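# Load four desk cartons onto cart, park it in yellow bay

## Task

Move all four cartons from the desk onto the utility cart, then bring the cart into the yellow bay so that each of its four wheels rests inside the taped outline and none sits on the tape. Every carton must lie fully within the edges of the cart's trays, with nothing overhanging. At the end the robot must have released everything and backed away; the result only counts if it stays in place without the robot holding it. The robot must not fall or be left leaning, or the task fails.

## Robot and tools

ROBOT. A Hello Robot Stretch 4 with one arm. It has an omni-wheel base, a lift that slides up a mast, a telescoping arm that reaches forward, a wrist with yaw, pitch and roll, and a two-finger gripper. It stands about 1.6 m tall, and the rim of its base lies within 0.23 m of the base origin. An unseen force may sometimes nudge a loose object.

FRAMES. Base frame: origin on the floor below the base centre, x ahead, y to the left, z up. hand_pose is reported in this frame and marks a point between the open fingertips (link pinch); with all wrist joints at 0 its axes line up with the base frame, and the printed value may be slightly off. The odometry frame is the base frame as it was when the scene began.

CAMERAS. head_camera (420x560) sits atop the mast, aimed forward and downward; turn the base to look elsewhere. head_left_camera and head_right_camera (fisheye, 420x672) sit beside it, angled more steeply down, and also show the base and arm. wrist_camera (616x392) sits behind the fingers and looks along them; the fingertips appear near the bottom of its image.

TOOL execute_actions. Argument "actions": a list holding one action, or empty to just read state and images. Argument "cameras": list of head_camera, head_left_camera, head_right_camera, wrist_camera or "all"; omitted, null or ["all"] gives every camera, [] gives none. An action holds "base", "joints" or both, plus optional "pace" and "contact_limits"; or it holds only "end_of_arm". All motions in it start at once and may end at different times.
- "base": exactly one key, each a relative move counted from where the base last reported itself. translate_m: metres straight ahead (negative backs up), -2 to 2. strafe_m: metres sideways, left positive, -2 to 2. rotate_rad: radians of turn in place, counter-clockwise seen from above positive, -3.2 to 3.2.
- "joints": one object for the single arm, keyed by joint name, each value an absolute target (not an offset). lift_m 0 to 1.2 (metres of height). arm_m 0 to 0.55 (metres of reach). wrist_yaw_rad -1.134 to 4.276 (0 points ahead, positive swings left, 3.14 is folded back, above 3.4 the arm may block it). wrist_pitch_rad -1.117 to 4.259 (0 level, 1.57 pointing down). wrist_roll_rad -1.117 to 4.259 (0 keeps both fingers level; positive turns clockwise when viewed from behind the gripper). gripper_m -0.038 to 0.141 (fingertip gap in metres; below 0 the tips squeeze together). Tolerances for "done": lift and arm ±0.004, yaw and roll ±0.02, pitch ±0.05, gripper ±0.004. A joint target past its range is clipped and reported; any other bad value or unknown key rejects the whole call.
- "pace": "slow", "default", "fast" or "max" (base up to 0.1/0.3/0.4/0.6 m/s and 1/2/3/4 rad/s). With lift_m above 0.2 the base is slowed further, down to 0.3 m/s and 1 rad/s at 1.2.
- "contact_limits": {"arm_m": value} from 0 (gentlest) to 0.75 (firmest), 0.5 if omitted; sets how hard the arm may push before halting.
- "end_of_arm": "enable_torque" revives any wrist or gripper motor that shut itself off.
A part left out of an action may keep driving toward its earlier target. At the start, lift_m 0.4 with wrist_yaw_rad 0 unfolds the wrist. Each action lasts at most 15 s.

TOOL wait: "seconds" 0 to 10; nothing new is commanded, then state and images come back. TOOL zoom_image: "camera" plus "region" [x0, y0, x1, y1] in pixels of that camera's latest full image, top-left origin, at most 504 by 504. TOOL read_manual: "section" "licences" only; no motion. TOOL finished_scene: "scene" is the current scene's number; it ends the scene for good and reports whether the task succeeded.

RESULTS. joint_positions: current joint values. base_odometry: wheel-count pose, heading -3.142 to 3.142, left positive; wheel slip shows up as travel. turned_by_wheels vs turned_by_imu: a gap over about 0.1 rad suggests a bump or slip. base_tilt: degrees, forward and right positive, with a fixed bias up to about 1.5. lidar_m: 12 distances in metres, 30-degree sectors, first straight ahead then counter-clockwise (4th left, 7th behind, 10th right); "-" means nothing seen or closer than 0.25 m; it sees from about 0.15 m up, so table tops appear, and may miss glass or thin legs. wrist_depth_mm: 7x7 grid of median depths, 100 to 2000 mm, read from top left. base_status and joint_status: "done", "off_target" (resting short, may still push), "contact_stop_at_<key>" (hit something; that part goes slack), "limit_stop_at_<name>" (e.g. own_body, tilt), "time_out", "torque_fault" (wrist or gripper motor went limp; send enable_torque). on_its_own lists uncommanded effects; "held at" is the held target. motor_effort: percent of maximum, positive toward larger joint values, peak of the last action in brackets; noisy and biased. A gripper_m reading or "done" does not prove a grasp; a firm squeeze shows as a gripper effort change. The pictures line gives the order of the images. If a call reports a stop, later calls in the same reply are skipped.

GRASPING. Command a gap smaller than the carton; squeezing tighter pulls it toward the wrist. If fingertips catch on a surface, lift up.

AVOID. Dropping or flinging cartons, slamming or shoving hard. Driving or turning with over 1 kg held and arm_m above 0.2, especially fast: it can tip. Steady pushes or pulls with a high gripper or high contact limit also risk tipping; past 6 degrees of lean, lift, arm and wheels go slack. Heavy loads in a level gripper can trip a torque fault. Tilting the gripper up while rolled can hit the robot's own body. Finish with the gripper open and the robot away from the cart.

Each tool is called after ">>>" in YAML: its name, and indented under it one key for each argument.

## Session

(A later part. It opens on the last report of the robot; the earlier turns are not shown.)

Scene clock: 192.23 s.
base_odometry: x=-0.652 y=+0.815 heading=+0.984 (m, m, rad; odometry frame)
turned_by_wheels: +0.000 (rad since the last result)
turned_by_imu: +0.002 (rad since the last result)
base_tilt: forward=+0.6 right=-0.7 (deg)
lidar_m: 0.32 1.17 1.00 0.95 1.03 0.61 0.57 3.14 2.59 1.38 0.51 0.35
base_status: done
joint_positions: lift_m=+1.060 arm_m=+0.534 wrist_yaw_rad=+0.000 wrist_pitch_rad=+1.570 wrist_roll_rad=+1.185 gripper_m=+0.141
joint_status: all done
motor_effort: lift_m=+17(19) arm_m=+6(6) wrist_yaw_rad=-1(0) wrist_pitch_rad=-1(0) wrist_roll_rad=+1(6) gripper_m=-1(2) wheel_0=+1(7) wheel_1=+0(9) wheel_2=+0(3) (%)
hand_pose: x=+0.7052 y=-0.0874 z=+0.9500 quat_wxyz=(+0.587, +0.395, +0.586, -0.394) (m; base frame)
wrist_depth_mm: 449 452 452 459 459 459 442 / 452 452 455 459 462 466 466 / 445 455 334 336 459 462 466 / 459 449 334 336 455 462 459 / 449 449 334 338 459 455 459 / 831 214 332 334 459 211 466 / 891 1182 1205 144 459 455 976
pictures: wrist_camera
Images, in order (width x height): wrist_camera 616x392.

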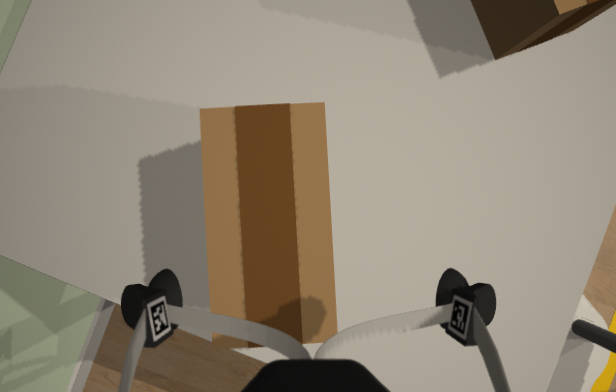

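>>> execute_actions:
  actions:
    - {"base": {"translate_m": 0.037}, "joints": {"wrist_roll_rad": 1.135, "lift_m": 0.99}}
  cameras: ["wrist_camera"]

Scene clock: 199.13 s.
base_odometry: x=-0.632 y=+0.846 heading=+0.984 (m, m, rad; odometry frame)
turned_by_wheels: +0.000 (rad since the last result)
turned_by_imu: +0.001 (rad since the last result)
base_tilt: forward=+0.7 right=-0.8 (deg)
lidar_m: 0.32 1.13 0.99 0.96 1.01 0.65 0.60 3.14 2.58 1.27 0.46 0.33
base_status: done
joint_positions: lift_m=+0.990 arm_m=+0.534 wrist_yaw_rad=+0.000 wrist_pitch_rad=+1.570 wrist_roll_rad=+1.136 gripper_m=+0.141
joint_status: all done
motor_effort: lift_m=+16(15) arm_m=+6(6) wrist_yaw_rad=-1(1) wrist_pitch_rad=-1(0) wrist_roll_rad=-3(4) gripper_m=+0(5) wheel_0=-1(4) wheel_1=+0(4) wheel_2=-1(7) (%)
hand_pose: x=+0.7052 y=-0.0874 z=+0.8801 quat_wxyz=(+0.597, +0.380, +0.596, -0.380) (m; base frame)
wrist_depth_mm: 379 382 384 387 387 392 394 / 379 379 384 387 389 389 392 / 379 382 382 264 387 392 394 / 379 379 379 264 387 389 389 / 377 382 379 264 387 392 387 / 715 214 264 264 266 211 389 / 891 1098 377 145 387 384 389
pictures: wrist_camera
Images, in order (width x height): wrist_camera 616x392.

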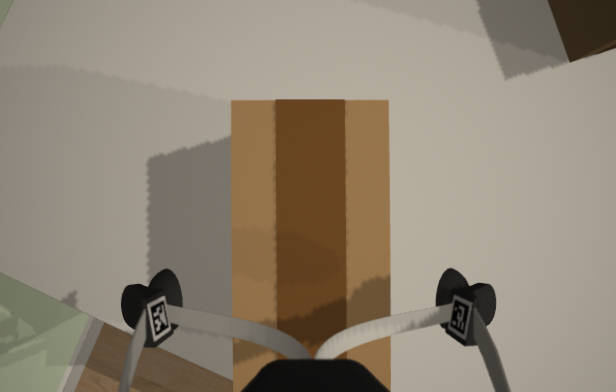

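>>> execute_actions:
  actions:
    - {"joints": {"lift_m": 0.905}}
  cameras: []

>>> execute_actions:
  actions:
    - {"joints": {"gripper_m": 0.06}}
  cameras: []

>>> execute_actions:
  actions:
    - {"joints": {"lift_m": 1.0, "arm_m": 0.4}, "pace": "fast"}
  cameras: ["wrist_camera", "head_left_camera"]

Scene clock: 205.63 s.
base_odometry: x=-0.632 y=+0.846 heading=+0.984 (m, m, rad; odometry frame)
turned_by_wheels: +0.000 (rad since the last result)
turned_by_imu: +0.001 (rad since the last result)
base_tilt: forward=+0.6 right=-0.7 (deg)
lidar_m: 0.30 1.12 1.01 0.95 0.99 0.66 0.62 3.14 2.59 1.28 0.43 0.33
base_status: not commanded
joint_positions: lift_m=+0.906 arm_m=+0.534 wrist_yaw_rad=+0.000 wrist_pitch_rad=+1.571 wrist_roll_rad=+1.136 gripper_m=+0.141
joint_status: all done
motor_effort: lift_m=+12(13) arm_m=+6(6) wrist_yaw_rad=+0(1) wrist_pitch_rad=-4(4) wrist_roll_rad=-2(1) gripper_m=+1(2) wheel_0=-1(1) wheel_1=+0(0) wheel_2=+0(0) (%)
hand_pose: x=+0.7049 y=-0.0874 z=+0.7953 quat_wxyz=(+0.596, +0.380, +0.596, -0.380) (m; base frame)
wrist_depth_mm: 298 298 301 303 304 307 307 / 298 298 183 182 183 304 307 / 298 298 182 182 183 304 306 / 297 297 181 182 182 304 306 / 296 298 181 180 183 303 307 / 294 212 180 180 182 215 304 / 768 294 180 147 181 301 303
pictures: none
No camera images: the call's "cameras" was empty. Leave "cameras" out to get every camera's image.

Scene clock: 207.47 s.
base_odometry: x=-0.632 y=+0.846 heading=+0.984 (m, m, rad; odometry frame)
turned_by_wheels: +0.000 (rad since the last result)
turned_by_imu: +0.000 (rad since the last result)
base_tilt: forward=+0.7 right=-0.7 (deg)
lidar_m: 0.29 1.14 0.99 0.94 0.99 0.65 0.61 3.13 2.57 1.30 0.43 0.32
base_status: not commanded
joint_positions: lift_m=+0.905 arm_m=+0.534 wrist_yaw_rad=+0.000 wrist_pitch_rad=+1.570 wrist_roll_rad=+1.135 gripper_m=+0.061
joint_status: all done
motor_effort: lift_m=+19(19) arm_m=+6(5) wrist_yaw_rad=+0(1) wrist_pitch_rad=-3(6) wrist_roll_rad=+0(3) gripper_m=-22(24) wheel_0=-1(1) wheel_1=+0(0) wheel_2=-1(1) (%)
hand_pose: x=+0.7050 y=-0.0874 z=+0.7948 quat_wxyz=(+0.596, +0.380, +0.596, -0.380) (m; base frame)
wrist_depth_mm: 291 294 294 296 297 300 301 / 291 291 171 172 174 298 303 / 290 293 171 171 172 303 301 / 291 293 170 170 171 298 303 / 289 291 169 169 172 298 301 / 290 293 169 169 170 300 300 / 290 291 167 168 169 298 300
pictures: none
No camera images: the call's "cameras" was empty. Leave "cameras" out to get every camera's image.

Scene clock: 208.70 s.
base_odometry: x=-0.632 y=+0.846 heading=+0.984 (m, m, rad; odometry frame)
turned_by_wheels: +0.000 (rad since the last result)
turned_by_imu: +0.000 (rad since the last result)
base_tilt: forward=+0.7 right=-0.7 (deg)
lidar_m: 0.30 1.15 1.00 0.94 1.00 0.65 0.60 3.10 2.58 1.29 0.46 0.33
base_status: not commanded
joint_positions: lift_m=+0.999 arm_m=+0.401 wrist_yaw_rad=+0.000 wrist_pitch_rad=+1.570 wrist_roll_rad=+1.135 gripper_m=+0.061
joint_status: all done
motor_effort: lift_m=+28(29) arm_m=-5(7) wrist_yaw_rad=+0(2) wrist_pitch_rad=-2(1) wrist_roll_rad=-2(2) gripper_m=-23(27) wheel_0=-1(1) wheel_1=+0(0) wheel_2=-1(1) (%)
hand_pose: x=+0.5721 y=-0.0874 z=+0.8891 quat_wxyz=(+0.596, +0.380, +0.596, -0.380) (m; base frame)
wrist_depth_mm: 389 387 389 394 397 399 399 / 387 389 171 172 173 402 402 / 384 387 171 171 173 397 399 / 387 387 170 170 172 397 399 / 384 389 169 169 171 397 1182 / 1025 384 168 169 171 394 1160 / 1118 1118 167 168 169 394 917
pictures: head_left_camera, wrist_camera
Images, in order (width x height): head_left_camera 420x672, wrist_camera 616x392.

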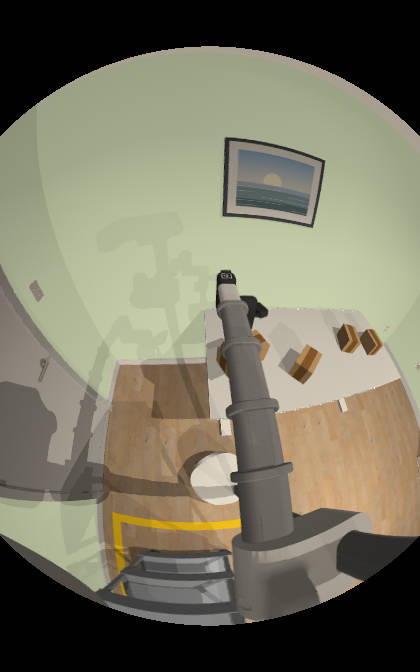

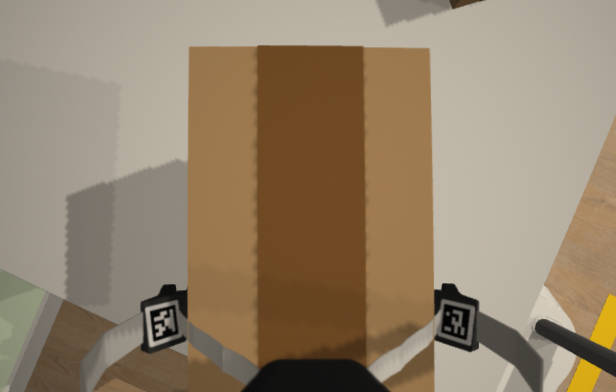

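>>> execute_actions:
  actions:
    - {"base": {"rotate_rad": 3.09}, "joints": {"lift_m": 1.11, "arm_m": 0.2, "wrist_roll_rad": 1.41}, "pace": "fast"}
  cameras: []

>>> execute_actions:
  actions:
    - {"base": {"translate_m": 0.27}, "joints": {"arm_m": 0.525}, "pace": "fast"}
  cameras: ["wrist_camera", "head_left_camera", "head_camera"]

Scene clock: 231.10 s.
base_odometry: x=-0.632 y=+0.846 heading=-2.209 (m, m, rad; odometry frame)
turned_by_wheels: +3.090 (rad since the last result)
turned_by_imu: +3.020 (rad since the last result)
base_tilt: forward=+0.7 right=-0.7 (deg)
lidar_m: 0.30 3.07 2.62 2.55 0.50 0.34 0.31 1.14 1.00 0.95 0.97 0.36
base_status: done
joint_positions: lift_m=+1.109 arm_m=+0.201 wrist_yaw_rad=+0.000 wrist_pitch_rad=+1.570 wrist_roll_rad=+1.410 gripper_m=+0.061
joint_status: all done
motor_effort: lift_m=+28(30) arm_m=-6(7) wrist_yaw_rad=+0(2) wrist_pitch_rad=+0(2) wrist_roll_rad=+0(7) gripper_m=-23(26) wheel_0=+0(7) wheel_1=-1(5) wheel_2=+2(6) (%)
hand_pose: x=+0.3723 y=-0.0874 z=+0.9991 quat_wxyz=(+0.539, +0.458, +0.538, -0.458) (m; base frame)
wrist_depth_mm: 413 750 1229 1229 1281 1281 1281 / 407 750 171 172 174 1255 1229 / 410 750 170 171 173 1255 1255 / 410 750 170 170 172 1255 1255 / 413 741 169 170 171 1025 1308 / 410 549 168 168 170 1025 1229 / 399 1205 167 168 170 1255 1229
pictures: none
No camera images: the call's "cameras" was empty. Leave "cameras" out to get every camera's image.

Scene clock: 233.37 s.
base_odometry: x=-0.793 y=+0.629 heading=-2.209 (m, m, rad; odometry frame)
turned_by_wheels: +0.000 (rad since the last result)
turned_by_imu: +0.000 (rad since the last result)
base_tilt: forward=+0.7 right=-0.7 (deg)
lidar_m: 0.32 0.35 2.66 2.53 0.89 0.62 0.58 1.40 1.00 0.92 0.61 0.39
base_status: done
joint_positions: lift_m=+1.109 arm_m=+0.524 wrist_yaw_rad=+0.000 wrist_pitch_rad=+1.570 wrist_roll_rad=+1.410 gripper_m=+0.061
joint_status: all done
motor_effort: lift_m=+28(28) arm_m=+6(7) wrist_yaw_rad=-1(3) wrist_pitch_rad=-1(8) wrist_roll_rad=+1(1) gripper_m=-23(25) wheel_0=+0(4) wheel_1=+0(5) wheel_2=+0(6) (%)
hand_pose: x=+0.6953 y=-0.0874 z=+0.9991 quat_wxyz=(+0.539, +0.458, +0.538, -0.458) (m; base frame)
wrist_depth_mm: 1255 1205 424 430 439 436 436 / 1229 1229 171 172 173 433 439 / 1229 1229 171 171 173 436 436 / 1255 1229 170 171 172 433 436 / 1205 1229 169 169 171 436 436 / 1205 1205 168 169 170 430 433 / 1205 402 167 167 169 430 421
pictures: head_camera, head_left_camera, wrist_camera
Images, in order (width x height): head_camera 420x560, head_left_camera 420x672, wrist_camera 616x392.

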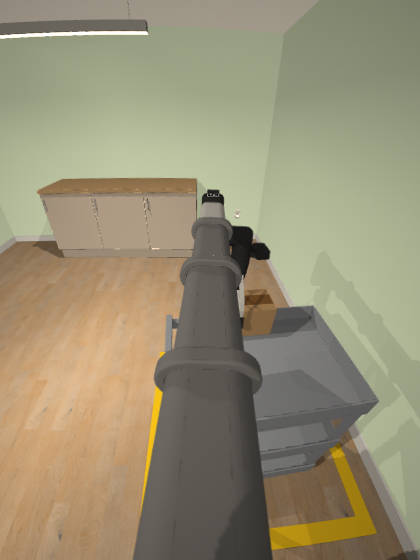

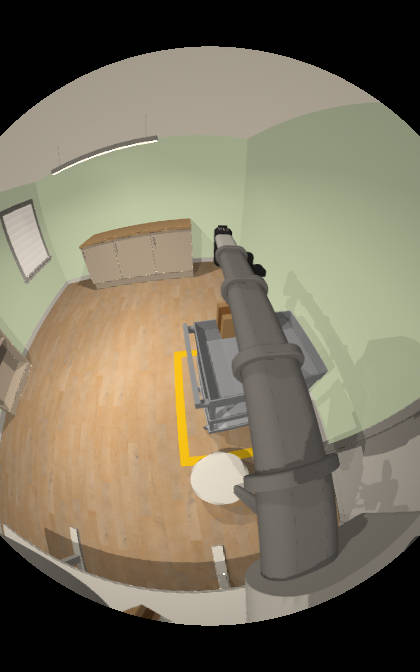

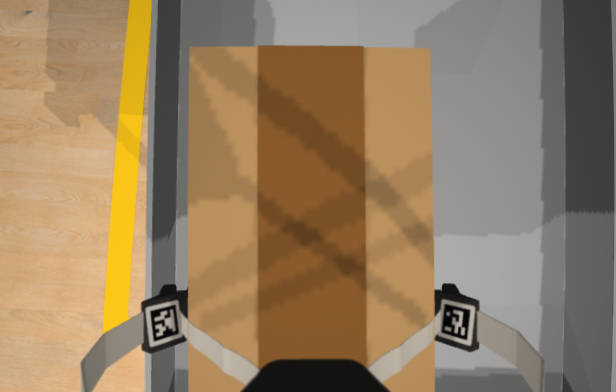

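>>> execute_actions:
  actions:
    - {"joints": {"lift_m": 0.972, "arm_m": 0.55}}
  cameras: ["wrist_camera"]

>>> execute_actions:
  actions:
    - {"joints": {"gripper_m": 0.135}}
  cameras: []

>>> execute_actions:
  actions:
    - {"joints": {"lift_m": 1.07}, "pace": "fast"}
  cameras: ["wrist_camera"]

Scene clock: 251.37 s.
base_odometry: x=-0.793 y=+0.629 heading=-2.209 (m, m, rad; odometry frame)
turned_by_wheels: +0.000 (rad since the last result)
turned_by_imu: +0.001 (rad since the last result)
base_tilt: forward=+0.7 right=-0.6 (deg)
lidar_m: 0.33 0.35 2.65 2.53 0.88 0.64 0.58 1.39 1.01 0.95 0.58 0.37
base_status: not commanded
joint_positions: lift_m=+0.972 arm_m=+0.549 wrist_yaw_rad=+0.000 wrist_pitch_rad=+1.570 wrist_roll_rad=+1.410 gripper_m=+0.061
joint_status: all done
motor_effort: lift_m=+19(28) arm_m=+6(7) wrist_yaw_rad=-1(1) wrist_pitch_rad=-2(2) wrist_roll_rad=+1(1) gripper_m=-26(26) wheel_0=-1(0) wheel_1=+0(0) wheel_2=+0(0) (%)
hand_pose: x=+0.7202 y=-0.0874 z=+0.8618 quat_wxyz=(+0.539, +0.458, +0.538, -0.458) (m; base frame)
wrist_depth_mm: 1098 265 289 290 293 296 297 / 1078 268 171 170 173 294 294 / 1098 270 170 171 172 294 296 / 1078 272 169 169 171 293 294 / 1060 273 169 169 170 291 297 / 1060 218 169 168 170 290 294 / 1098 232 167 168 170 293 293
pictures: wrist_camera
Images, in order (width x height): wrist_camera 616x392.

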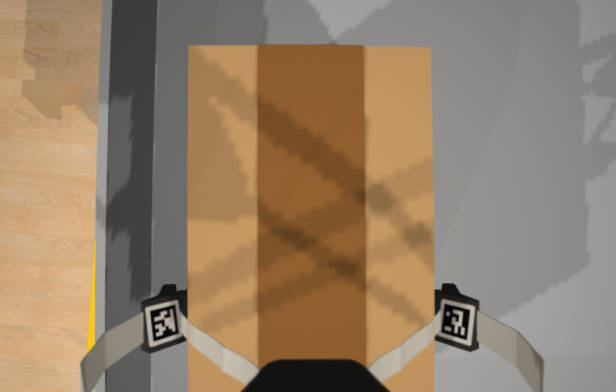

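Scene clock: 253.10 s.
base_odometry: x=-0.793 y=+0.629 heading=-2.209 (m, m, rad; odometry frame)
turned_by_wheels: +0.000 (rad since the last result)
turned_by_imu: +0.001 (rad since the last result)
base_tilt: forward=+0.7 right=-0.7 (deg)
lidar_m: 0.35 0.34 2.65 2.51 0.89 0.62 0.57 1.38 1.02 0.93 0.61 0.37
base_status: not commanded
joint_positions: lift_m=+0.972 arm_m=+0.549 wrist_yaw_rad=+0.000 wrist_pitch_rad=+1.571 wrist_roll_rad=+1.410 gripper_m=+0.135
joint_status: all done
motor_effort: lift_m=+15(19) arm_m=+6(6) wrist_yaw_rad=+0(2) wrist_pitch_rad=-5(9) wrist_roll_rad=+1(0) gripper_m=-1(26) wheel_0=+0(1) wheel_1=+1(1) wheel_2=+0(0) (%)
hand_pose: x=+0.7198 y=-0.0874 z=+0.8621 quat_wxyz=(+0.538, +0.458, +0.539, -0.458) (m; base frame)
wrist_depth_mm: 1098 279 298 298 301 303 306 / 1098 283 180 179 181 301 304 / 1118 285 179 179 180 301 301 / 1098 285 178 179 179 301 301 / 1098 287 178 178 179 298 303 / 1060 228 177 177 179 298 300 / 1078 243 176 145 178 297 300
pictures: none
No camera images: the call's "cameras" was empty. Leave "cameras" out to get every camera's image.

Scene clock: 254.27 s.
base_odometry: x=-0.793 y=+0.629 heading=-2.209 (m, m, rad; odometry frame)
turned_by_wheels: +0.000 (rad since the last result)
turned_by_imu: +0.000 (rad since the last result)
base_tilt: forward=+0.6 right=-0.7 (deg)
lidar_m: 0.33 0.35 2.66 2.55 0.88 0.63 0.56 1.39 1.00 0.92 0.61 0.37
base_status: not commanded
joint_positions: lift_m=+1.070 arm_m=+0.549 wrist_yaw_rad=+0.000 wrist_pitch_rad=+1.570 wrist_roll_rad=+1.410 gripper_m=+0.135
joint_status: all done
motor_effort: lift_m=+24(25) arm_m=+5(5) wrist_yaw_rad=+0(1) wrist_pitch_rad=-2(6) wrist_roll_rad=+0(0) gripper_m=+3(1) wheel_0=+0(0) wheel_1=+1(0) wheel_2=+0(0) (%)
hand_pose: x=+0.7202 y=-0.0874 z=+0.9594 quat_wxyz=(+0.539, +0.458, +0.538, -0.458) (m; base frame)
wrist_depth_mm: 1205 1205 389 394 397 399 399 / 1138 1205 389 392 397 399 399 / 1160 1160 353 271 392 397 397 / 1182 1182 359 271 394 397 399 / 1160 1182 359 272 392 394 397 / 1160 219 268 268 271 211 397 / 1205 1160 364 146 392 394 394
pictures: wrist_camera
Images, in order (width x height): wrist_camera 616x392.

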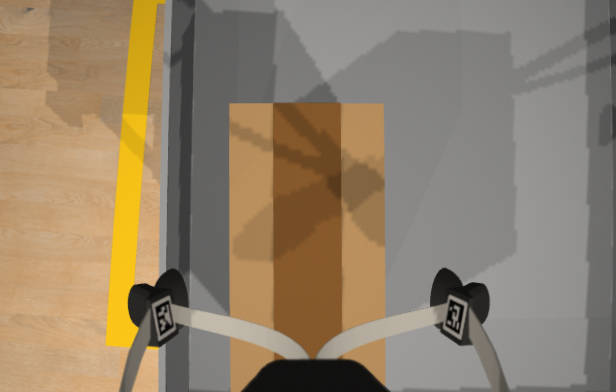

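>>> execute_actions:
  actions:
    - {"base": {"rotate_rad": 2.80}, "joints": {"lift_m": 1.08, "arm_m": 0.25, "wrist_roll_rad": 0.37, "gripper_m": 0.141}, "pace": "fast"}
  cameras: []

>>> execute_actions:
  actions:
    - {"base": {"translate_m": 0.25}, "joints": {"arm_m": 0.5, "lift_m": 1.06}, "pace": "fast"}
  cameras: ["wrist_camera", "head_right_camera", "head_camera"]

Scene clock: 270.73 s.
base_odometry: x=-0.793 y=+0.629 heading=+0.591 (m, m, rad; odometry frame)
turned_by_wheels: +2.800 (rad since the last result)
turned_by_imu: +2.737 (rad since the last result)
base_tilt: forward=+0.7 right=-0.7 (deg)
lidar_m: 0.61 0.56 1.21 0.97 0.92 0.48 0.36 0.33 2.93 2.55 2.55 0.78
base_status: done
joint_positions: lift_m=+1.080 arm_m=+0.251 wrist_yaw_rad=+0.000 wrist_pitch_rad=+1.570 wrist_roll_rad=+0.371 gripper_m=+0.141
joint_status: all done
motor_effort: lift_m=+24(26) arm_m=-6(7) wrist_yaw_rad=+0(1) wrist_pitch_rad=-2(2) wrist_roll_rad=-1(7) gripper_m=+3(1) wheel_0=+0(3) wheel_1=-2(5) wheel_2=+1(7) (%)
hand_pose: x=+0.4222 y=-0.0874 z=+0.9694 quat_wxyz=(+0.695, +0.130, +0.695, -0.130) (m; base frame)
wrist_depth_mm: 473 473 473 1229 1205 1229 1205 / 469 477 1229 1205 1255 1205 1229 / 466 473 1205 1229 1229 1205 1229 / 473 1205 1229 1229 1205 1229 1229 / 1205 1205 1205 1229 1229 1229 1205 / 1182 213 1205 1025 1229 211 1182 / 1182 1205 1205 144 991 1229 1205
pictures: none
No camera images: the call's "cameras" was empty. Leave "cameras" out to get every camera's image.

Scene clock: 272.90 s.
base_odometry: x=-0.585 y=+0.769 heading=+0.591 (m, m, rad; odometry frame)
turned_by_wheels: +0.000 (rad since the last result)
turned_by_imu: +0.000 (rad since the last result)
base_tilt: forward=+0.7 right=-0.7 (deg)
lidar_m: 0.36 0.34 0.39 1.06 1.04 0.79 0.58 0.58 3.19 2.49 1.07 0.47
base_status: done
joint_positions: lift_m=+1.060 arm_m=+0.499 wrist_yaw_rad=+0.000 wrist_pitch_rad=+1.570 wrist_roll_rad=+0.370 gripper_m=+0.141
joint_status: all done
motor_effort: lift_m=+16(22) arm_m=+6(8) wrist_yaw_rad=-1(1) wrist_pitch_rad=-1(2) wrist_roll_rad=-1(2) gripper_m=-2(1) wheel_0=+0(6) wheel_1=+1(4) wheel_2=+1(10) (%)
hand_pose: x=+0.6702 y=-0.0874 z=+0.9500 quat_wxyz=(+0.695, +0.130, +0.695, -0.130) (m; base frame)
wrist_depth_mm: 452 452 455 455 455 455 459 / 445 452 452 455 459 459 462 / 455 449 455 334 455 452 462 / 452 445 452 336 455 455 459 / 449 449 452 336 459 462 1182 / 449 214 452 336 459 211 1182 / 449 449 452 144 452 1205 1182
pictures: head_camera, head_right_camera, wrist_camera
Images, in order (width x height): head_camera 420x560, head_right_camera 420x672, wrist_camera 616x392.

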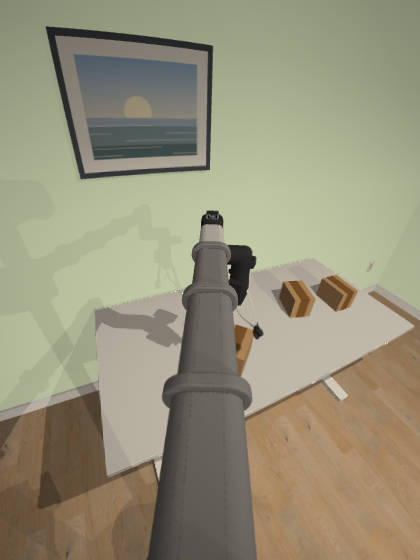

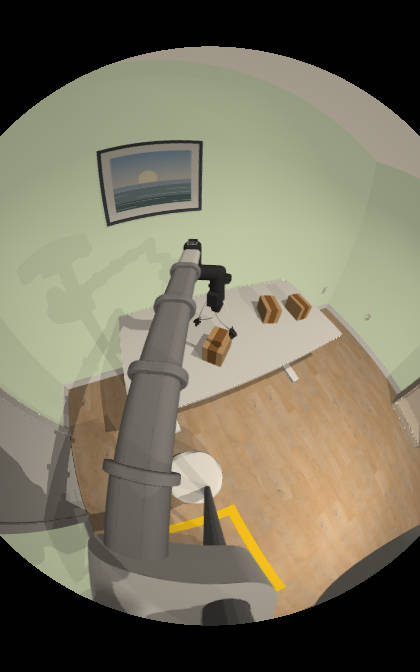

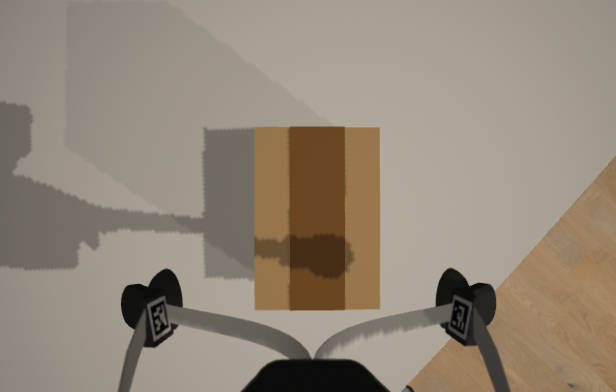

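>>> execute_actions:
  actions:
    - {"base": {"strafe_m": -0.018}, "joints": {"arm_m": 0.525, "lift_m": 0.97}}
  cameras: ["wrist_camera"]

>>> zoom_image:
  camera: "wrist_camera"
  region: [100, 50, 520, 392]

Scene clock: 282.73 s.
base_odometry: x=-0.575 y=+0.754 heading=+0.591 (m, m, rad; odometry frame)
turned_by_wheels: +0.000 (rad since the last result)
turned_by_imu: +0.001 (rad since the last result)
base_tilt: forward=+0.7 right=-0.7 (deg)
lidar_m: 0.37 0.36 0.40 1.07 1.06 0.76 0.56 0.56 3.19 2.48 1.13 0.49
base_status: done
joint_positions: lift_m=+0.970 arm_m=+0.524 wrist_yaw_rad=+0.000 wrist_pitch_rad=+1.570 wrist_roll_rad=+0.370 gripper_m=+0.141
joint_status: all done
motor_effort: lift_m=+16(13) arm_m=+6(6) wrist_yaw_rad=+0(0) wrist_pitch_rad=-2(1) wrist_roll_rad=-1(1) gripper_m=-1(1) wheel_0=+1(7) wheel_1=+1(6) wheel_2=+0(1) (%)
hand_pose: x=+0.6951 y=-0.0874 z=+0.8601 quat_wxyz=(+0.695, +0.130, +0.695, -0.130) (m; base frame)
wrist_depth_mm: 357 362 359 364 364 366 368 / 359 362 364 366 364 366 368 / 359 359 364 362 362 366 370 / 362 362 359 244 245 364 368 / 359 359 366 244 245 366 368 / 359 215 244 244 245 211 1118 / 357 359 362 144 246 364 1078
pictures: wrist_camera
Images, in order (width x height): wrist_camera 616x392.

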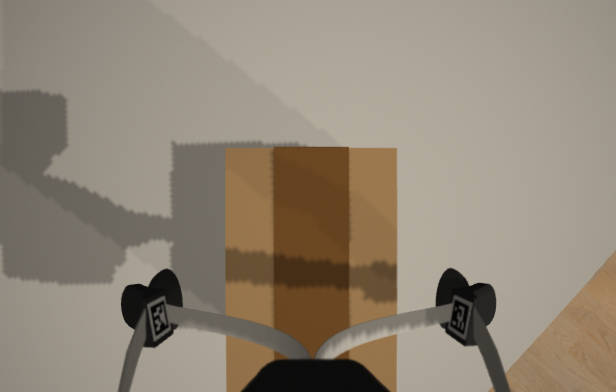

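Region (100, 50, 520, 392) of wrist_camera's 616x392 image, scaled by 1.200; it fills the top 410 rows of this view, and the rest is white.

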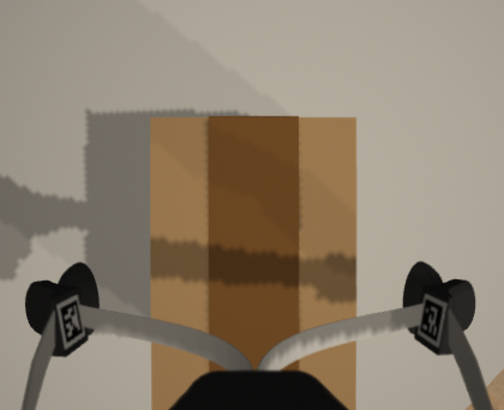

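>>> execute_actions:
  actions:
    - {"joints": {"lift_m": 0.905}}
  cameras: []

>>> execute_actions:
  actions:
    - {"joints": {"gripper_m": 0.06}}
  cameras: []

>>> execute_actions:
  actions:
    - {"joints": {"lift_m": 0.98, "arm_m": 0.42}, "pace": "fast"}
  cameras: ["head_camera"]

Scene clock: 289.73 s.
base_odometry: x=-0.575 y=+0.754 heading=+0.591 (m, m, rad; odometry frame)
turned_by_wheels: +0.000 (rad since the last result)
turned_by_imu: +0.002 (rad since the last result)
base_tilt: forward=+0.7 right=-0.8 (deg)
lidar_m: 0.37 0.34 0.38 1.08 1.05 0.78 0.57 0.56 3.15 2.48 1.12 0.49
base_status: not commanded
joint_positions: lift_m=+0.906 arm_m=+0.524 wrist_yaw_rad=+0.000 wrist_pitch_rad=+1.571 wrist_roll_rad=+0.370 gripper_m=+0.141
joint_status: all done
motor_effort: lift_m=+12(15) arm_m=+6(6) wrist_yaw_rad=+0(1) wrist_pitch_rad=-5(6) wrist_roll_rad=-2(2) gripper_m=+1(1) wheel_0=+1(1) wheel_1=+1(1) wheel_2=+0(0) (%)
hand_pose: x=+0.6947 y=-0.0874 z=+0.7954 quat_wxyz=(+0.695, +0.130, +0.695, -0.130) (m; base frame)
wrist_depth_mm: 298 300 298 301 303 303 303 / 300 298 300 300 303 303 306 / 298 297 298 301 301 303 303 / 297 297 181 182 182 301 303 / 297 298 181 181 181 303 303 / 297 220 181 181 181 211 304 / 298 298 181 146 182 301 303
pictures: none
No camera images: the call's "cameras" was empty. Leave "cameras" out to get every camera's image.

Scene clock: 291.57 s.
base_odometry: x=-0.575 y=+0.754 heading=+0.591 (m, m, rad; odometry frame)
turned_by_wheels: +0.000 (rad since the last result)
turned_by_imu: +0.000 (rad since the last result)
base_tilt: forward=+0.7 right=-0.8 (deg)
lidar_m: 0.38 0.34 0.42 1.07 1.06 0.79 0.55 0.57 3.17 2.47 1.12 0.47
base_status: not commanded
joint_positions: lift_m=+0.905 arm_m=+0.524 wrist_yaw_rad=+0.000 wrist_pitch_rad=+1.570 wrist_roll_rad=+0.370 gripper_m=+0.061
joint_status: all done
motor_effort: lift_m=+16(16) arm_m=+6(6) wrist_yaw_rad=+1(1) wrist_pitch_rad=-3(6) wrist_roll_rad=-1(2) gripper_m=-24(23) wheel_0=+1(1) wheel_1=+1(1) wheel_2=+0(1) (%)
hand_pose: x=+0.6950 y=-0.0874 z=+0.7951 quat_wxyz=(+0.695, +0.130, +0.695, -0.130) (m; base frame)
wrist_depth_mm: 297 296 297 297 298 301 300 / 294 297 297 297 298 300 298 / 294 296 170 170 171 300 301 / 294 297 168 168 170 300 300 / 294 296 168 168 169 298 298 / 294 294 167 167 169 300 301 / 294 294 167 167 167 300 300
pictures: none
No camera images: the call's "cameras" was empty. Leave "cameras" out to get every camera's image.

Scene clock: 292.70 s.
base_odometry: x=-0.575 y=+0.754 heading=+0.591 (m, m, rad; odometry frame)
turned_by_wheels: +0.000 (rad since the last result)
turned_by_imu: +0.000 (rad since the last result)
base_tilt: forward=+0.7 right=-0.7 (deg)
lidar_m: 0.37 0.36 0.39 1.08 1.05 0.76 0.58 0.56 3.16 2.46 1.11 0.46
base_status: not commanded
joint_positions: lift_m=+0.980 arm_m=+0.421 wrist_yaw_rad=+0.000 wrist_pitch_rad=+1.570 wrist_roll_rad=+0.370 gripper_m=+0.061
joint_status: all done
motor_effort: lift_m=+24(27) arm_m=-6(6) wrist_yaw_rad=+1(1) wrist_pitch_rad=-3(2) wrist_roll_rad=-1(0) gripper_m=-25(24) wheel_0=+1(1) wheel_1=+0(1) wheel_2=+0(1) (%)
hand_pose: x=+0.5921 y=-0.0874 z=+0.8693 quat_wxyz=(+0.695, +0.130, +0.695, -0.130) (m; base frame)
wrist_depth_mm: 366 370 370 375 375 377 377 / 370 373 370 373 375 375 377 / 366 373 170 170 171 373 377 / 368 370 168 169 170 375 1098 / 370 370 168 168 169 1098 1118 / 370 370 167 167 169 1118 1138 / 368 370 167 167 168 1118 1118
pictures: head_camera
Images, in order (width x height): head_camera 420x560.

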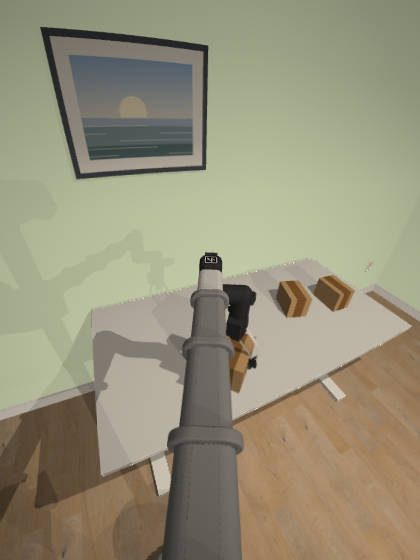

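>>> zoom_image:
  camera: "head_camera"
  region: [250, 250, 420, 350]

Region (250, 250, 420, 350) of head_camera's 420x560 image, scaled by 2.965, with more detail than that image has; it fills the top 296 rows of this view, and the rest is white.

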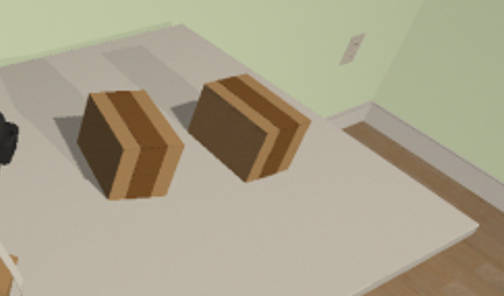

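>>> execute_actions:
  actions:
    - {"base": {"rotate_rad": -3.137}, "joints": {"lift_m": 1.11, "arm_m": 0.2, "wrist_roll_rad": 1.08}, "pace": "fast"}
  cameras: []

>>> execute_actions:
  actions:
    - {"base": {"translate_m": 0.32}, "joints": {"arm_m": 0.54}, "pace": "fast"}
  cameras: ["wrist_camera", "head_left_camera"]

Scene clock: 366.93 s.
base_odometry: x=-0.575 y=+0.754 heading=-2.546 (m, m, rad; odometry frame)
turned_by_wheels: -3.137 (rad since the last result)
turned_by_imu: -3.063 (rad since the last result)
base_tilt: forward=+0.6 right=-0.7 (deg)
lidar_m: 0.26 0.57 3.20 2.43 1.03 0.45 0.34 0.35 1.26 1.07 1.03 0.37
base_status: done
joint_positions: lift_m=+1.110 arm_m=+0.201 wrist_yaw_rad=+0.000 wrist_pitch_rad=+1.570 wrist_roll_rad=+1.080 gripper_m=+0.061
joint_status: all done
motor_effort: lift_m=+24(25) arm_m=-6(7) wrist_yaw_rad=+0(1) wrist_pitch_rad=-1(1) wrist_roll_rad=+0(9) gripper_m=-26(24) wheel_0=+1(4) wheel_1=-1(6) wheel_2=-1(6) (%)
hand_pose: x=+0.3722 y=-0.0874 z=+0.9994 quat_wxyz=(+0.607, +0.364, +0.606, -0.363) (m; base frame)
wrist_depth_mm: 421 759 1255 1205 1281 1255 1255 / 415 750 1205 1255 1255 1229 1229 / 418 759 169 169 171 1281 1281 / 421 750 168 169 171 1255 1229 / 424 750 168 167 169 1255 1281 / 418 564 167 168 168 732 1281 / 407 1205 167 167 168 1229 585
pictures: none
No camera images: the call's "cameras" was empty. Leave "cameras" out to get every camera's image.

Scene clock: 369.40 s.
base_odometry: x=-0.840 y=+0.574 heading=-2.546 (m, m, rad; odometry frame)
turned_by_wheels: +0.000 (rad since the last result)
turned_by_imu: +0.000 (rad since the last result)
base_tilt: forward=+0.7 right=-0.7 (deg)
lidar_m: 0.28 0.26 2.88 2.53 2.52 0.84 0.66 0.65 1.19 0.95 0.91 0.36
base_status: done
joint_positions: lift_m=+1.110 arm_m=+0.539 wrist_yaw_rad=+0.000 wrist_pitch_rad=+1.570 wrist_roll_rad=+1.080 gripper_m=+0.061
joint_status: all done
motor_effort: lift_m=+24(24) arm_m=+6(5) wrist_yaw_rad=-1(1) wrist_pitch_rad=-1(1) wrist_roll_rad=+3(1) gripper_m=-25(26) wheel_0=+1(6) wheel_1=+1(7) wheel_2=+1(10) (%)
hand_pose: x=+0.7103 y=-0.0874 z=+0.9994 quat_wxyz=(+0.607, +0.364, +0.606, -0.363) (m; base frame)
wrist_depth_mm: 1205 1229 1229 1205 1160 1138 1138 / 1229 1255 421 421 421 436 415 / 1205 1229 170 170 171 436 433 / 1229 1229 169 169 170 436 436 / 1205 1182 168 168 169 433 433 / 1205 389 167 167 169 433 430 / 1229 387 167 167 168 436 407
pictures: head_left_camera, wrist_camera
Images, in order (width x height): head_left_camera 420x672, wrist_camera 616x392.

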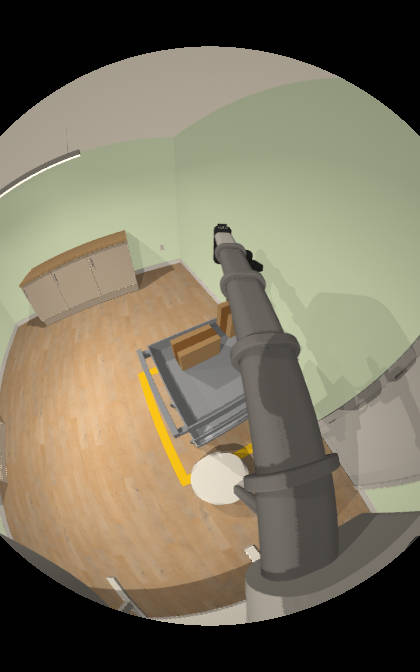

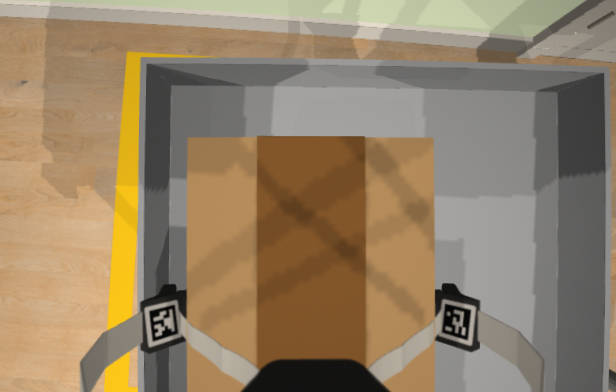

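>>> execute_actions:
  actions:
    - {"base": {"strafe_m": -0.02}, "joints": {"arm_m": 0.55, "wrist_yaw_rad": 0.4, "wrist_roll_rad": 1.5, "lift_m": 1.075}}
  cameras: ["wrist_camera"]

Scene clock: 382.53 s.
base_odometry: x=-0.851 y=+0.591 heading=-2.546 (m, m, rad; odometry frame)
turned_by_wheels: +0.000 (rad since the last result)
turned_by_imu: +0.001 (rad since the last result)
base_tilt: forward=+0.6 right=-0.8 (deg)
lidar_m: 0.29 0.26 2.89 2.53 2.52 0.84 0.66 0.65 1.16 0.93 0.91 0.40
base_status: done
joint_positions: lift_m=+1.075 arm_m=+0.549 wrist_yaw_rad=+0.400 wrist_pitch_rad=+1.570 wrist_roll_rad=+1.499 gripper_m=+0.061
joint_status: all done
motor_effort: lift_m=+16(24) arm_m=+6(7) wrist_yaw_rad=+0(4) wrist_pitch_rad=-1(1) wrist_roll_rad=+1(7) gripper_m=-23(22) wheel_0=-2(8) wheel_1=+0(6) wheel_2=+1(2) (%)
hand_pose: x=+0.7542 y=-0.0804 z=+0.9650 quat_wxyz=(+0.603, +0.370, +0.603, -0.369) (m; base frame)
wrist_depth_mm: 1182 1182 1138 1118 1118 1098 1042 / 1182 1182 382 387 392 394 397 / 1182 1205 170 169 171 399 402 / 1160 1205 169 169 171 402 402 / 1205 1182 168 168 170 402 402 / 1205 1160 167 168 168 397 399 / 1205 1160 167 167 168 397 402
pictures: wrist_camera
Images, in order (width x height): wrist_camera 616x392.

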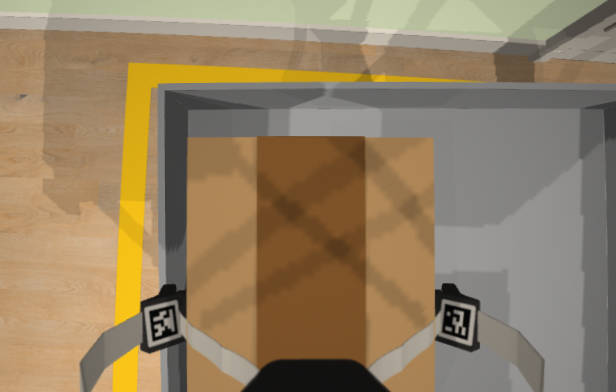

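>>> execute_actions:
  actions:
    - {"joints": {"lift_m": 0.972}}
  cameras: []

>>> execute_actions:
  actions:
    - {"joints": {"gripper_m": 0.135}}
  cameras: []

>>> execute_actions:
  actions:
    - {"joints": {"lift_m": 1.07}, "pace": "fast"}
  cameras: ["wrist_camera", "head_left_camera"]

Scene clock: 388.70 s.
base_odometry: x=-0.851 y=+0.591 heading=-2.546 (m, m, rad; odometry frame)
turned_by_wheels: +0.000 (rad since the last result)
turned_by_imu: +0.001 (rad since the last result)
base_tilt: forward=+0.7 right=-0.7 (deg)
lidar_m: 0.29 0.28 2.90 2.56 2.57 0.84 0.67 0.61 1.15 0.91 0.91 0.41
base_status: not commanded
joint_positions: lift_m=+0.972 arm_m=+0.549 wrist_yaw_rad=+0.400 wrist_pitch_rad=+1.570 wrist_roll_rad=+1.499 gripper_m=+0.061
joint_status: all done
motor_effort: lift_m=+16(15) arm_m=+6(5) wrist_yaw_rad=+0(0) wrist_pitch_rad=-1(1) wrist_roll_rad=+1(1) gripper_m=-22(25) wheel_0=-1(1) wheel_1=+0(0) wheel_2=+1(1) (%)
hand_pose: x=+0.7542 y=-0.0804 z=+0.8620 quat_wxyz=(+0.603, +0.370, +0.603, -0.369) (m; base frame)
wrist_depth_mm: 1098 1025 239 242 243 960 976 / 1098 256 290 291 293 294 298 / 1098 258 169 170 171 297 297 / 1078 257 169 169 171 296 298 / 1078 256 168 168 170 293 297 / 1078 216 167 167 169 293 296 / 1042 234 167 167 168 291 294
pictures: none
No camera images: the call's "cameras" was empty. Leave "cameras" out to get every camera's image.

Scene clock: 390.43 s.
base_odometry: x=-0.851 y=+0.590 heading=-2.546 (m, m, rad; odometry frame)
turned_by_wheels: +0.000 (rad since the last result)
turned_by_imu: +0.001 (rad since the last result)
base_tilt: forward=+0.7 right=-0.7 (deg)
lidar_m: 0.28 0.26 2.91 2.52 2.56 0.83 0.65 0.65 1.15 0.92 0.91 0.37
base_status: not commanded
joint_positions: lift_m=+0.972 arm_m=+0.549 wrist_yaw_rad=+0.400 wrist_pitch_rad=+1.571 wrist_roll_rad=+1.500 gripper_m=+0.135
joint_status: all done
motor_effort: lift_m=+15(16) arm_m=+6(6) wrist_yaw_rad=+0(1) wrist_pitch_rad=-3(6) wrist_roll_rad=-1(3) gripper_m=+0(26) wheel_0=+0(2) wheel_1=+0(0) wheel_2=+1(2) (%)
hand_pose: x=+0.7541 y=-0.0805 z=+0.8621 quat_wxyz=(+0.603, +0.370, +0.603, -0.370) (m; base frame)
wrist_depth_mm: 1098 1025 1008 1008 976 946 960 / 1098 254 298 300 300 303 303 / 1118 272 297 180 300 300 304 / 1118 271 178 179 180 301 304 / 1098 270 178 178 180 301 301 / 1078 223 177 178 179 298 300 / 1078 244 177 144 179 296 298
pictures: none
No camera images: the call's "cameras" was empty. Leave "cameras" out to get every camera's image.

Scene clock: 391.60 s.
base_odometry: x=-0.851 y=+0.590 heading=-2.546 (m, m, rad; odometry frame)
turned_by_wheels: +0.000 (rad since the last result)
turned_by_imu: +0.000 (rad since the last result)
base_tilt: forward=+0.7 right=-0.7 (deg)
lidar_m: 0.30 0.27 2.90 2.54 2.56 0.85 0.68 0.65 1.13 0.92 0.91 0.38
base_status: not commanded
joint_positions: lift_m=+1.070 arm_m=+0.549 wrist_yaw_rad=+0.400 wrist_pitch_rad=+1.570 wrist_roll_rad=+1.500 gripper_m=+0.135
joint_status: all done
motor_effort: lift_m=+24(26) arm_m=+5(5) wrist_yaw_rad=+0(2) wrist_pitch_rad=-1(3) wrist_roll_rad=+0(1) gripper_m=+3(1) wheel_0=+0(0) wheel_1=+0(0) wheel_2=+1(1) (%)
hand_pose: x=+0.7543 y=-0.0804 z=+0.9594 quat_wxyz=(+0.603, +0.370, +0.603, -0.369) (m; base frame)
wrist_depth_mm: 1182 1182 1138 1118 1118 1078 1042 / 1182 1205 382 387 389 389 394 / 1160 1182 389 389 392 397 399 / 1182 1182 370 271 394 394 402 / 1182 1160 364 271 392 392 397 / 1182 220 268 270 271 211 394 / 1182 1138 359 147 394 392 392
pictures: head_left_camera, wrist_camera
Images, in order (width x height): head_left_camera 420x672, wrist_camera 616x392.

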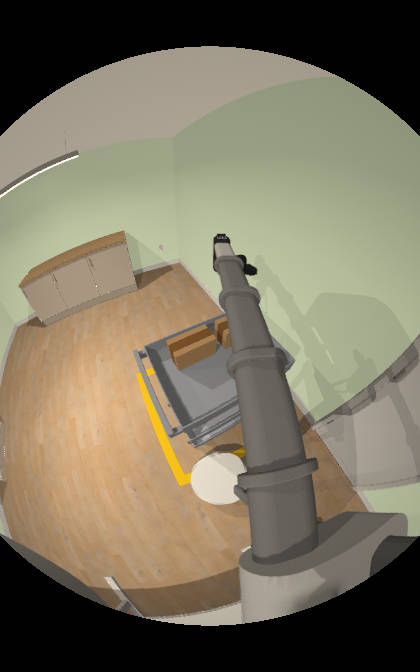

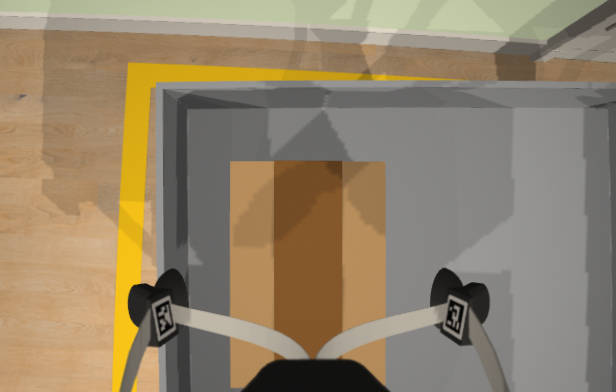

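>>> execute_actions:
  actions:
    - {"base": {"rotate_rad": 2.87}, "joints": {"lift_m": 1.08, "arm_m": 0.25, "wrist_yaw_rad": 0, "wrist_roll_rad": -0.38, "gripper_m": 0.141}, "pace": "fast"}
  cameras: ["head_camera"]

Scene clock: 410.43 s.
base_odometry: x=-0.851 y=+0.591 heading=+0.324 (m, m, rad; odometry frame)
turned_by_wheels: +2.870 (rad since the last result)
turned_by_imu: +2.805 (rad since the last result)
base_tilt: forward=+0.7 right=-0.7 (deg)
lidar_m: 0.73 0.65 1.43 1.02 0.91 0.57 0.33 0.28 0.28 3.13 2.55 1.16
base_status: done
joint_positions: lift_m=+1.080 arm_m=+0.251 wrist_yaw_rad=+0.000 wrist_pitch_rad=+1.570 wrist_roll_rad=-0.379 gripper_m=+0.141
joint_status: all done
motor_effort: lift_m=+23(27) arm_m=-6(7) wrist_yaw_rad=-1(5) wrist_pitch_rad=-2(1) wrist_roll_rad=+0(5) gripper_m=+0(3) wheel_0=+0(5) wheel_1=-1(5) wheel_2=+0(6) (%)
hand_pose: x=+0.4222 y=-0.0874 z=+0.9694 quat_wxyz=(+0.695, -0.133, +0.694, +0.133) (m; base frame)
wrist_depth_mm: 1205 1205 1229 1205 1229 1229 1255 / 1182 1205 1205 1182 1205 1205 1229 / 1229 1205 1205 1229 1205 1229 1205 / 1229 1205 1229 1205 1205 1205 1229 / 1182 1229 1205 1205 1205 1205 1205 / 1229 214 991 1229 1229 211 1205 / 1182 1205 976 145 1182 1205 1205
pictures: head_camera
Images, in order (width x height): head_camera 420x560.

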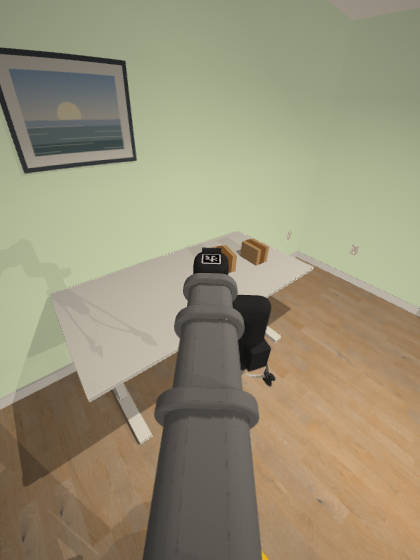

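>>> execute_actions:
  actions:
    - {"base": {"translate_m": 0.69}, "joints": {"arm_m": 0.53, "lift_m": 1.06}, "pace": "fast"}
  cameras: ["wrist_camera", "head_right_camera"]

Scene clock: 417.10 s.
base_odometry: x=-0.197 y=+0.810 heading=+0.324 (m, m, rad; odometry frame)
turned_by_wheels: +0.000 (rad since the last result)
turned_by_imu: +0.000 (rad since the last result)
base_tilt: forward=+0.7 right=-0.7 (deg)
lidar_m: 0.25 0.25 0.25 0.25 0.32 1.37 0.90 0.88 3.19 2.33 2.23 0.27
base_status: done
joint_positions: lift_m=+1.060 arm_m=+0.529 wrist_yaw_rad=+0.000 wrist_pitch_rad=+1.570 wrist_roll_rad=-0.380 gripper_m=+0.141
joint_status: all done
motor_effort: lift_m=+16(18) arm_m=+6(8) wrist_yaw_rad=+0(1) wrist_pitch_rad=-1(2) wrist_roll_rad=-1(1) gripper_m=+1(3) wheel_0=+0(4) wheel_1=+1(5) wheel_2=+1(9) (%)
hand_pose: x=+0.7002 y=-0.0874 z=+0.9500 quat_wxyz=(+0.695, -0.134, +0.694, +0.133) (m; base frame)
wrist_depth_mm: 455 452 459 459 459 455 455 / 452 455 452 452 459 455 455 / 452 459 455 336 455 445 336 / 455 452 459 334 455 455 336 / 455 455 455 332 452 449 362 / 455 214 455 455 452 211 452 / 452 452 452 144 455 452 455
pictures: head_right_camera, wrist_camera
Images, in order (width x height): head_right_camera 420x672, wrist_camera 616x392.

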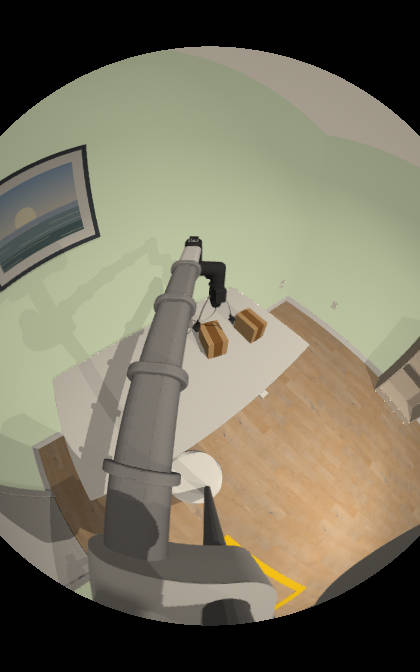

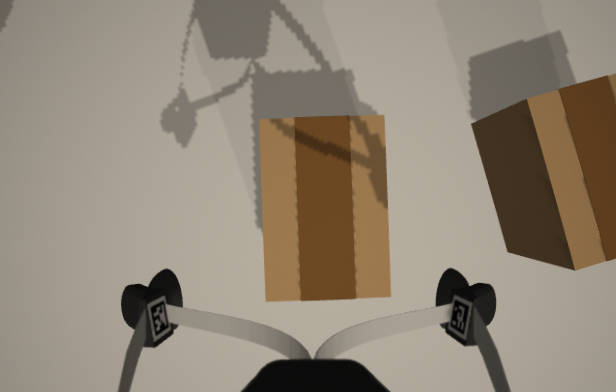

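>>> execute_actions:
  actions:
    - {"base": {"translate_m": 0.028}, "joints": {"arm_m": 0.547, "lift_m": 0.97, "wrist_roll_rad": -0.42}}
  cameras: ["wrist_camera"]

Scene clock: 423.80 s.
base_odometry: x=-0.171 y=+0.819 heading=+0.325 (m, m, rad; odometry frame)
turned_by_wheels: +0.000 (rad since the last result)
turned_by_imu: +0.001 (rad since the last result)
base_tilt: forward=+0.7 right=-0.7 (deg)
lidar_m: 0.25 0.25 0.25 0.25 0.27 1.38 0.93 0.88 3.25 2.29 2.27 0.25
base_status: done
joint_positions: lift_m=+0.970 arm_m=+0.546 wrist_yaw_rad=+0.000 wrist_pitch_rad=+1.570 wrist_roll_rad=-0.419 gripper_m=+0.141
joint_status: all done
motor_effort: lift_m=+16(15) arm_m=+6(6) wrist_yaw_rad=+0(0) wrist_pitch_rad=-2(2) wrist_roll_rad=-1(1) gripper_m=+6(1) wheel_0=-1(5) wheel_1=+0(6) wheel_2=+1(8) (%)
hand_pose: x=+0.7171 y=-0.0874 z=+0.8601 quat_wxyz=(+0.692, -0.147, +0.691, +0.147) (m; base frame)
wrist_depth_mm: 364 364 364 364 366 366 364 / 364 364 362 366 366 362 364 / 364 362 364 362 366 364 364 / 362 362 362 246 364 364 296 / 359 364 364 244 362 364 312 / 362 214 245 243 244 211 334 / 364 362 364 145 364 364 364
pictures: wrist_camera
Images, in order (width x height): wrist_camera 616x392.

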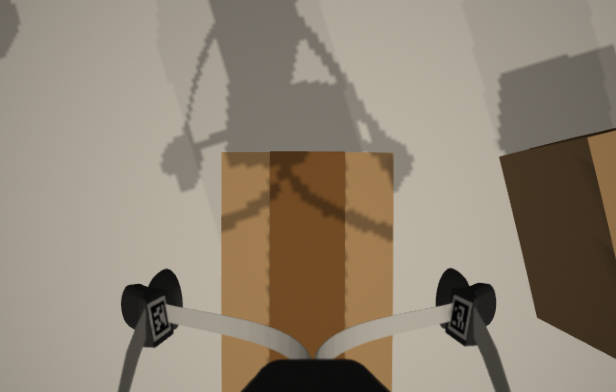

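>>> execute_actions:
  actions:
    - {"joints": {"lift_m": 0.905}}
  cameras: []

>>> execute_actions:
  actions:
    - {"joints": {"gripper_m": 0.06}}
  cameras: []

>>> execute_actions:
  actions:
    - {"joints": {"lift_m": 0.94}, "pace": "fast"}
  cameras: []

Scene clock: 429.53 s.
base_odometry: x=-0.171 y=+0.819 heading=+0.324 (m, m, rad; odometry frame)
turned_by_wheels: +0.000 (rad since the last result)
turned_by_imu: +0.001 (rad since the last result)
base_tilt: forward=+0.6 right=-0.7 (deg)
lidar_m: 0.25 0.25 0.25 0.25 0.26 1.38 0.92 0.92 3.24 2.27 2.26 0.26
base_status: not commanded
joint_positions: lift_m=+0.906 arm_m=+0.546 wrist_yaw_rad=+0.000 wrist_pitch_rad=+1.571 wrist_roll_rad=-0.420 gripper_m=+0.141
joint_status: all done
motor_effort: lift_m=+12(13) arm_m=+6(6) wrist_yaw_rad=+0(1) wrist_pitch_rad=-5(6) wrist_roll_rad=-2(2) gripper_m=+3(1) wheel_0=+0(0) wheel_1=+0(0) wheel_2=+0(0) (%)
hand_pose: x=+0.7168 y=-0.0874 z=+0.7954 quat_wxyz=(+0.691, -0.147, +0.692, +0.147) (m; base frame)
wrist_depth_mm: 298 301 300 301 301 303 301 / 300 300 303 301 300 301 301 / 300 300 181 181 182 300 301 / 301 301 181 181 181 300 293 / 300 300 181 181 182 300 300 / 300 209 181 180 181 211 300 / 298 298 181 144 181 300 300
pictures: none
No camera images: the call's "cameras" was empty. Leave "cameras" out to get every camera's image.

Scene clock: 431.37 s.
base_odometry: x=-0.171 y=+0.819 heading=+0.324 (m, m, rad; odometry frame)
turned_by_wheels: +0.000 (rad since the last result)
turned_by_imu: +0.000 (rad since the last result)
base_tilt: forward=+0.7 right=-0.7 (deg)
lidar_m: 0.25 0.25 0.25 0.25 0.28 1.40 0.92 0.89 3.23 2.32 2.25 0.26
base_status: not commanded
joint_positions: lift_m=+0.905 arm_m=+0.546 wrist_yaw_rad=+0.000 wrist_pitch_rad=+1.570 wrist_roll_rad=-0.420 gripper_m=+0.061
joint_status: all done
motor_effort: lift_m=+18(18) arm_m=+6(6) wrist_yaw_rad=+0(0) wrist_pitch_rad=-2(4) wrist_roll_rad=-2(1) gripper_m=-27(26) wheel_0=+0(1) wheel_1=+0(0) wheel_2=+0(0) (%)
hand_pose: x=+0.7171 y=-0.0874 z=+0.7949 quat_wxyz=(+0.692, -0.147, +0.691, +0.147) (m; base frame)
wrist_depth_mm: 298 297 297 298 296 297 297 / 296 297 294 297 297 297 296 / 297 297 171 170 171 297 297 / 296 296 170 170 170 296 296 / 296 297 169 169 169 297 297 / 296 298 169 167 169 293 296 / 297 297 167 167 167 296 297
pictures: none
No camera images: the call's "cameras" was empty. Leave "cameras" out to get every camera's image.

Scene clock: 432.17 s.
base_odometry: x=-0.171 y=+0.819 heading=+0.324 (m, m, rad; odometry frame)
turned_by_wheels: +0.000 (rad since the last result)
turned_by_imu: +0.000 (rad since the last result)
base_tilt: forward=+0.7 right=-0.8 (deg)
lidar_m: 0.25 0.25 0.25 0.25 0.25 1.37 0.93 0.89 3.25 2.28 2.25 0.26
base_status: not commanded
joint_positions: lift_m=+0.940 arm_m=+0.546 wrist_yaw_rad=+0.000 wrist_pitch_rad=+1.570 wrist_roll_rad=-0.420 gripper_m=+0.061
joint_status: all done
motor_effort: lift_m=+26(28) arm_m=+6(6) wrist_yaw_rad=+0(0) wrist_pitch_rad=-2(3) wrist_roll_rad=-4(1) gripper_m=-26(22) wheel_0=-1(1) wheel_1=+0(0) wheel_2=+0(0) (%)
hand_pose: x=+0.7171 y=-0.0874 z=+0.8292 quat_wxyz=(+0.692, -0.147, +0.691, +0.147) (m; base frame)
wrist_depth_mm: 330 332 330 332 330 332 332 / 332 330 336 329 329 330 332 / 330 330 171 170 171 332 332 / 330 330 170 170 171 334 297 / 330 332 169 169 170 330 314 / 332 332 168 168 167 330 330 / 332 330 167 167 167 332 332
pictures: none
No camera images: the call's "cameras" was empty. Leave "cameras" out to get every camera's image.


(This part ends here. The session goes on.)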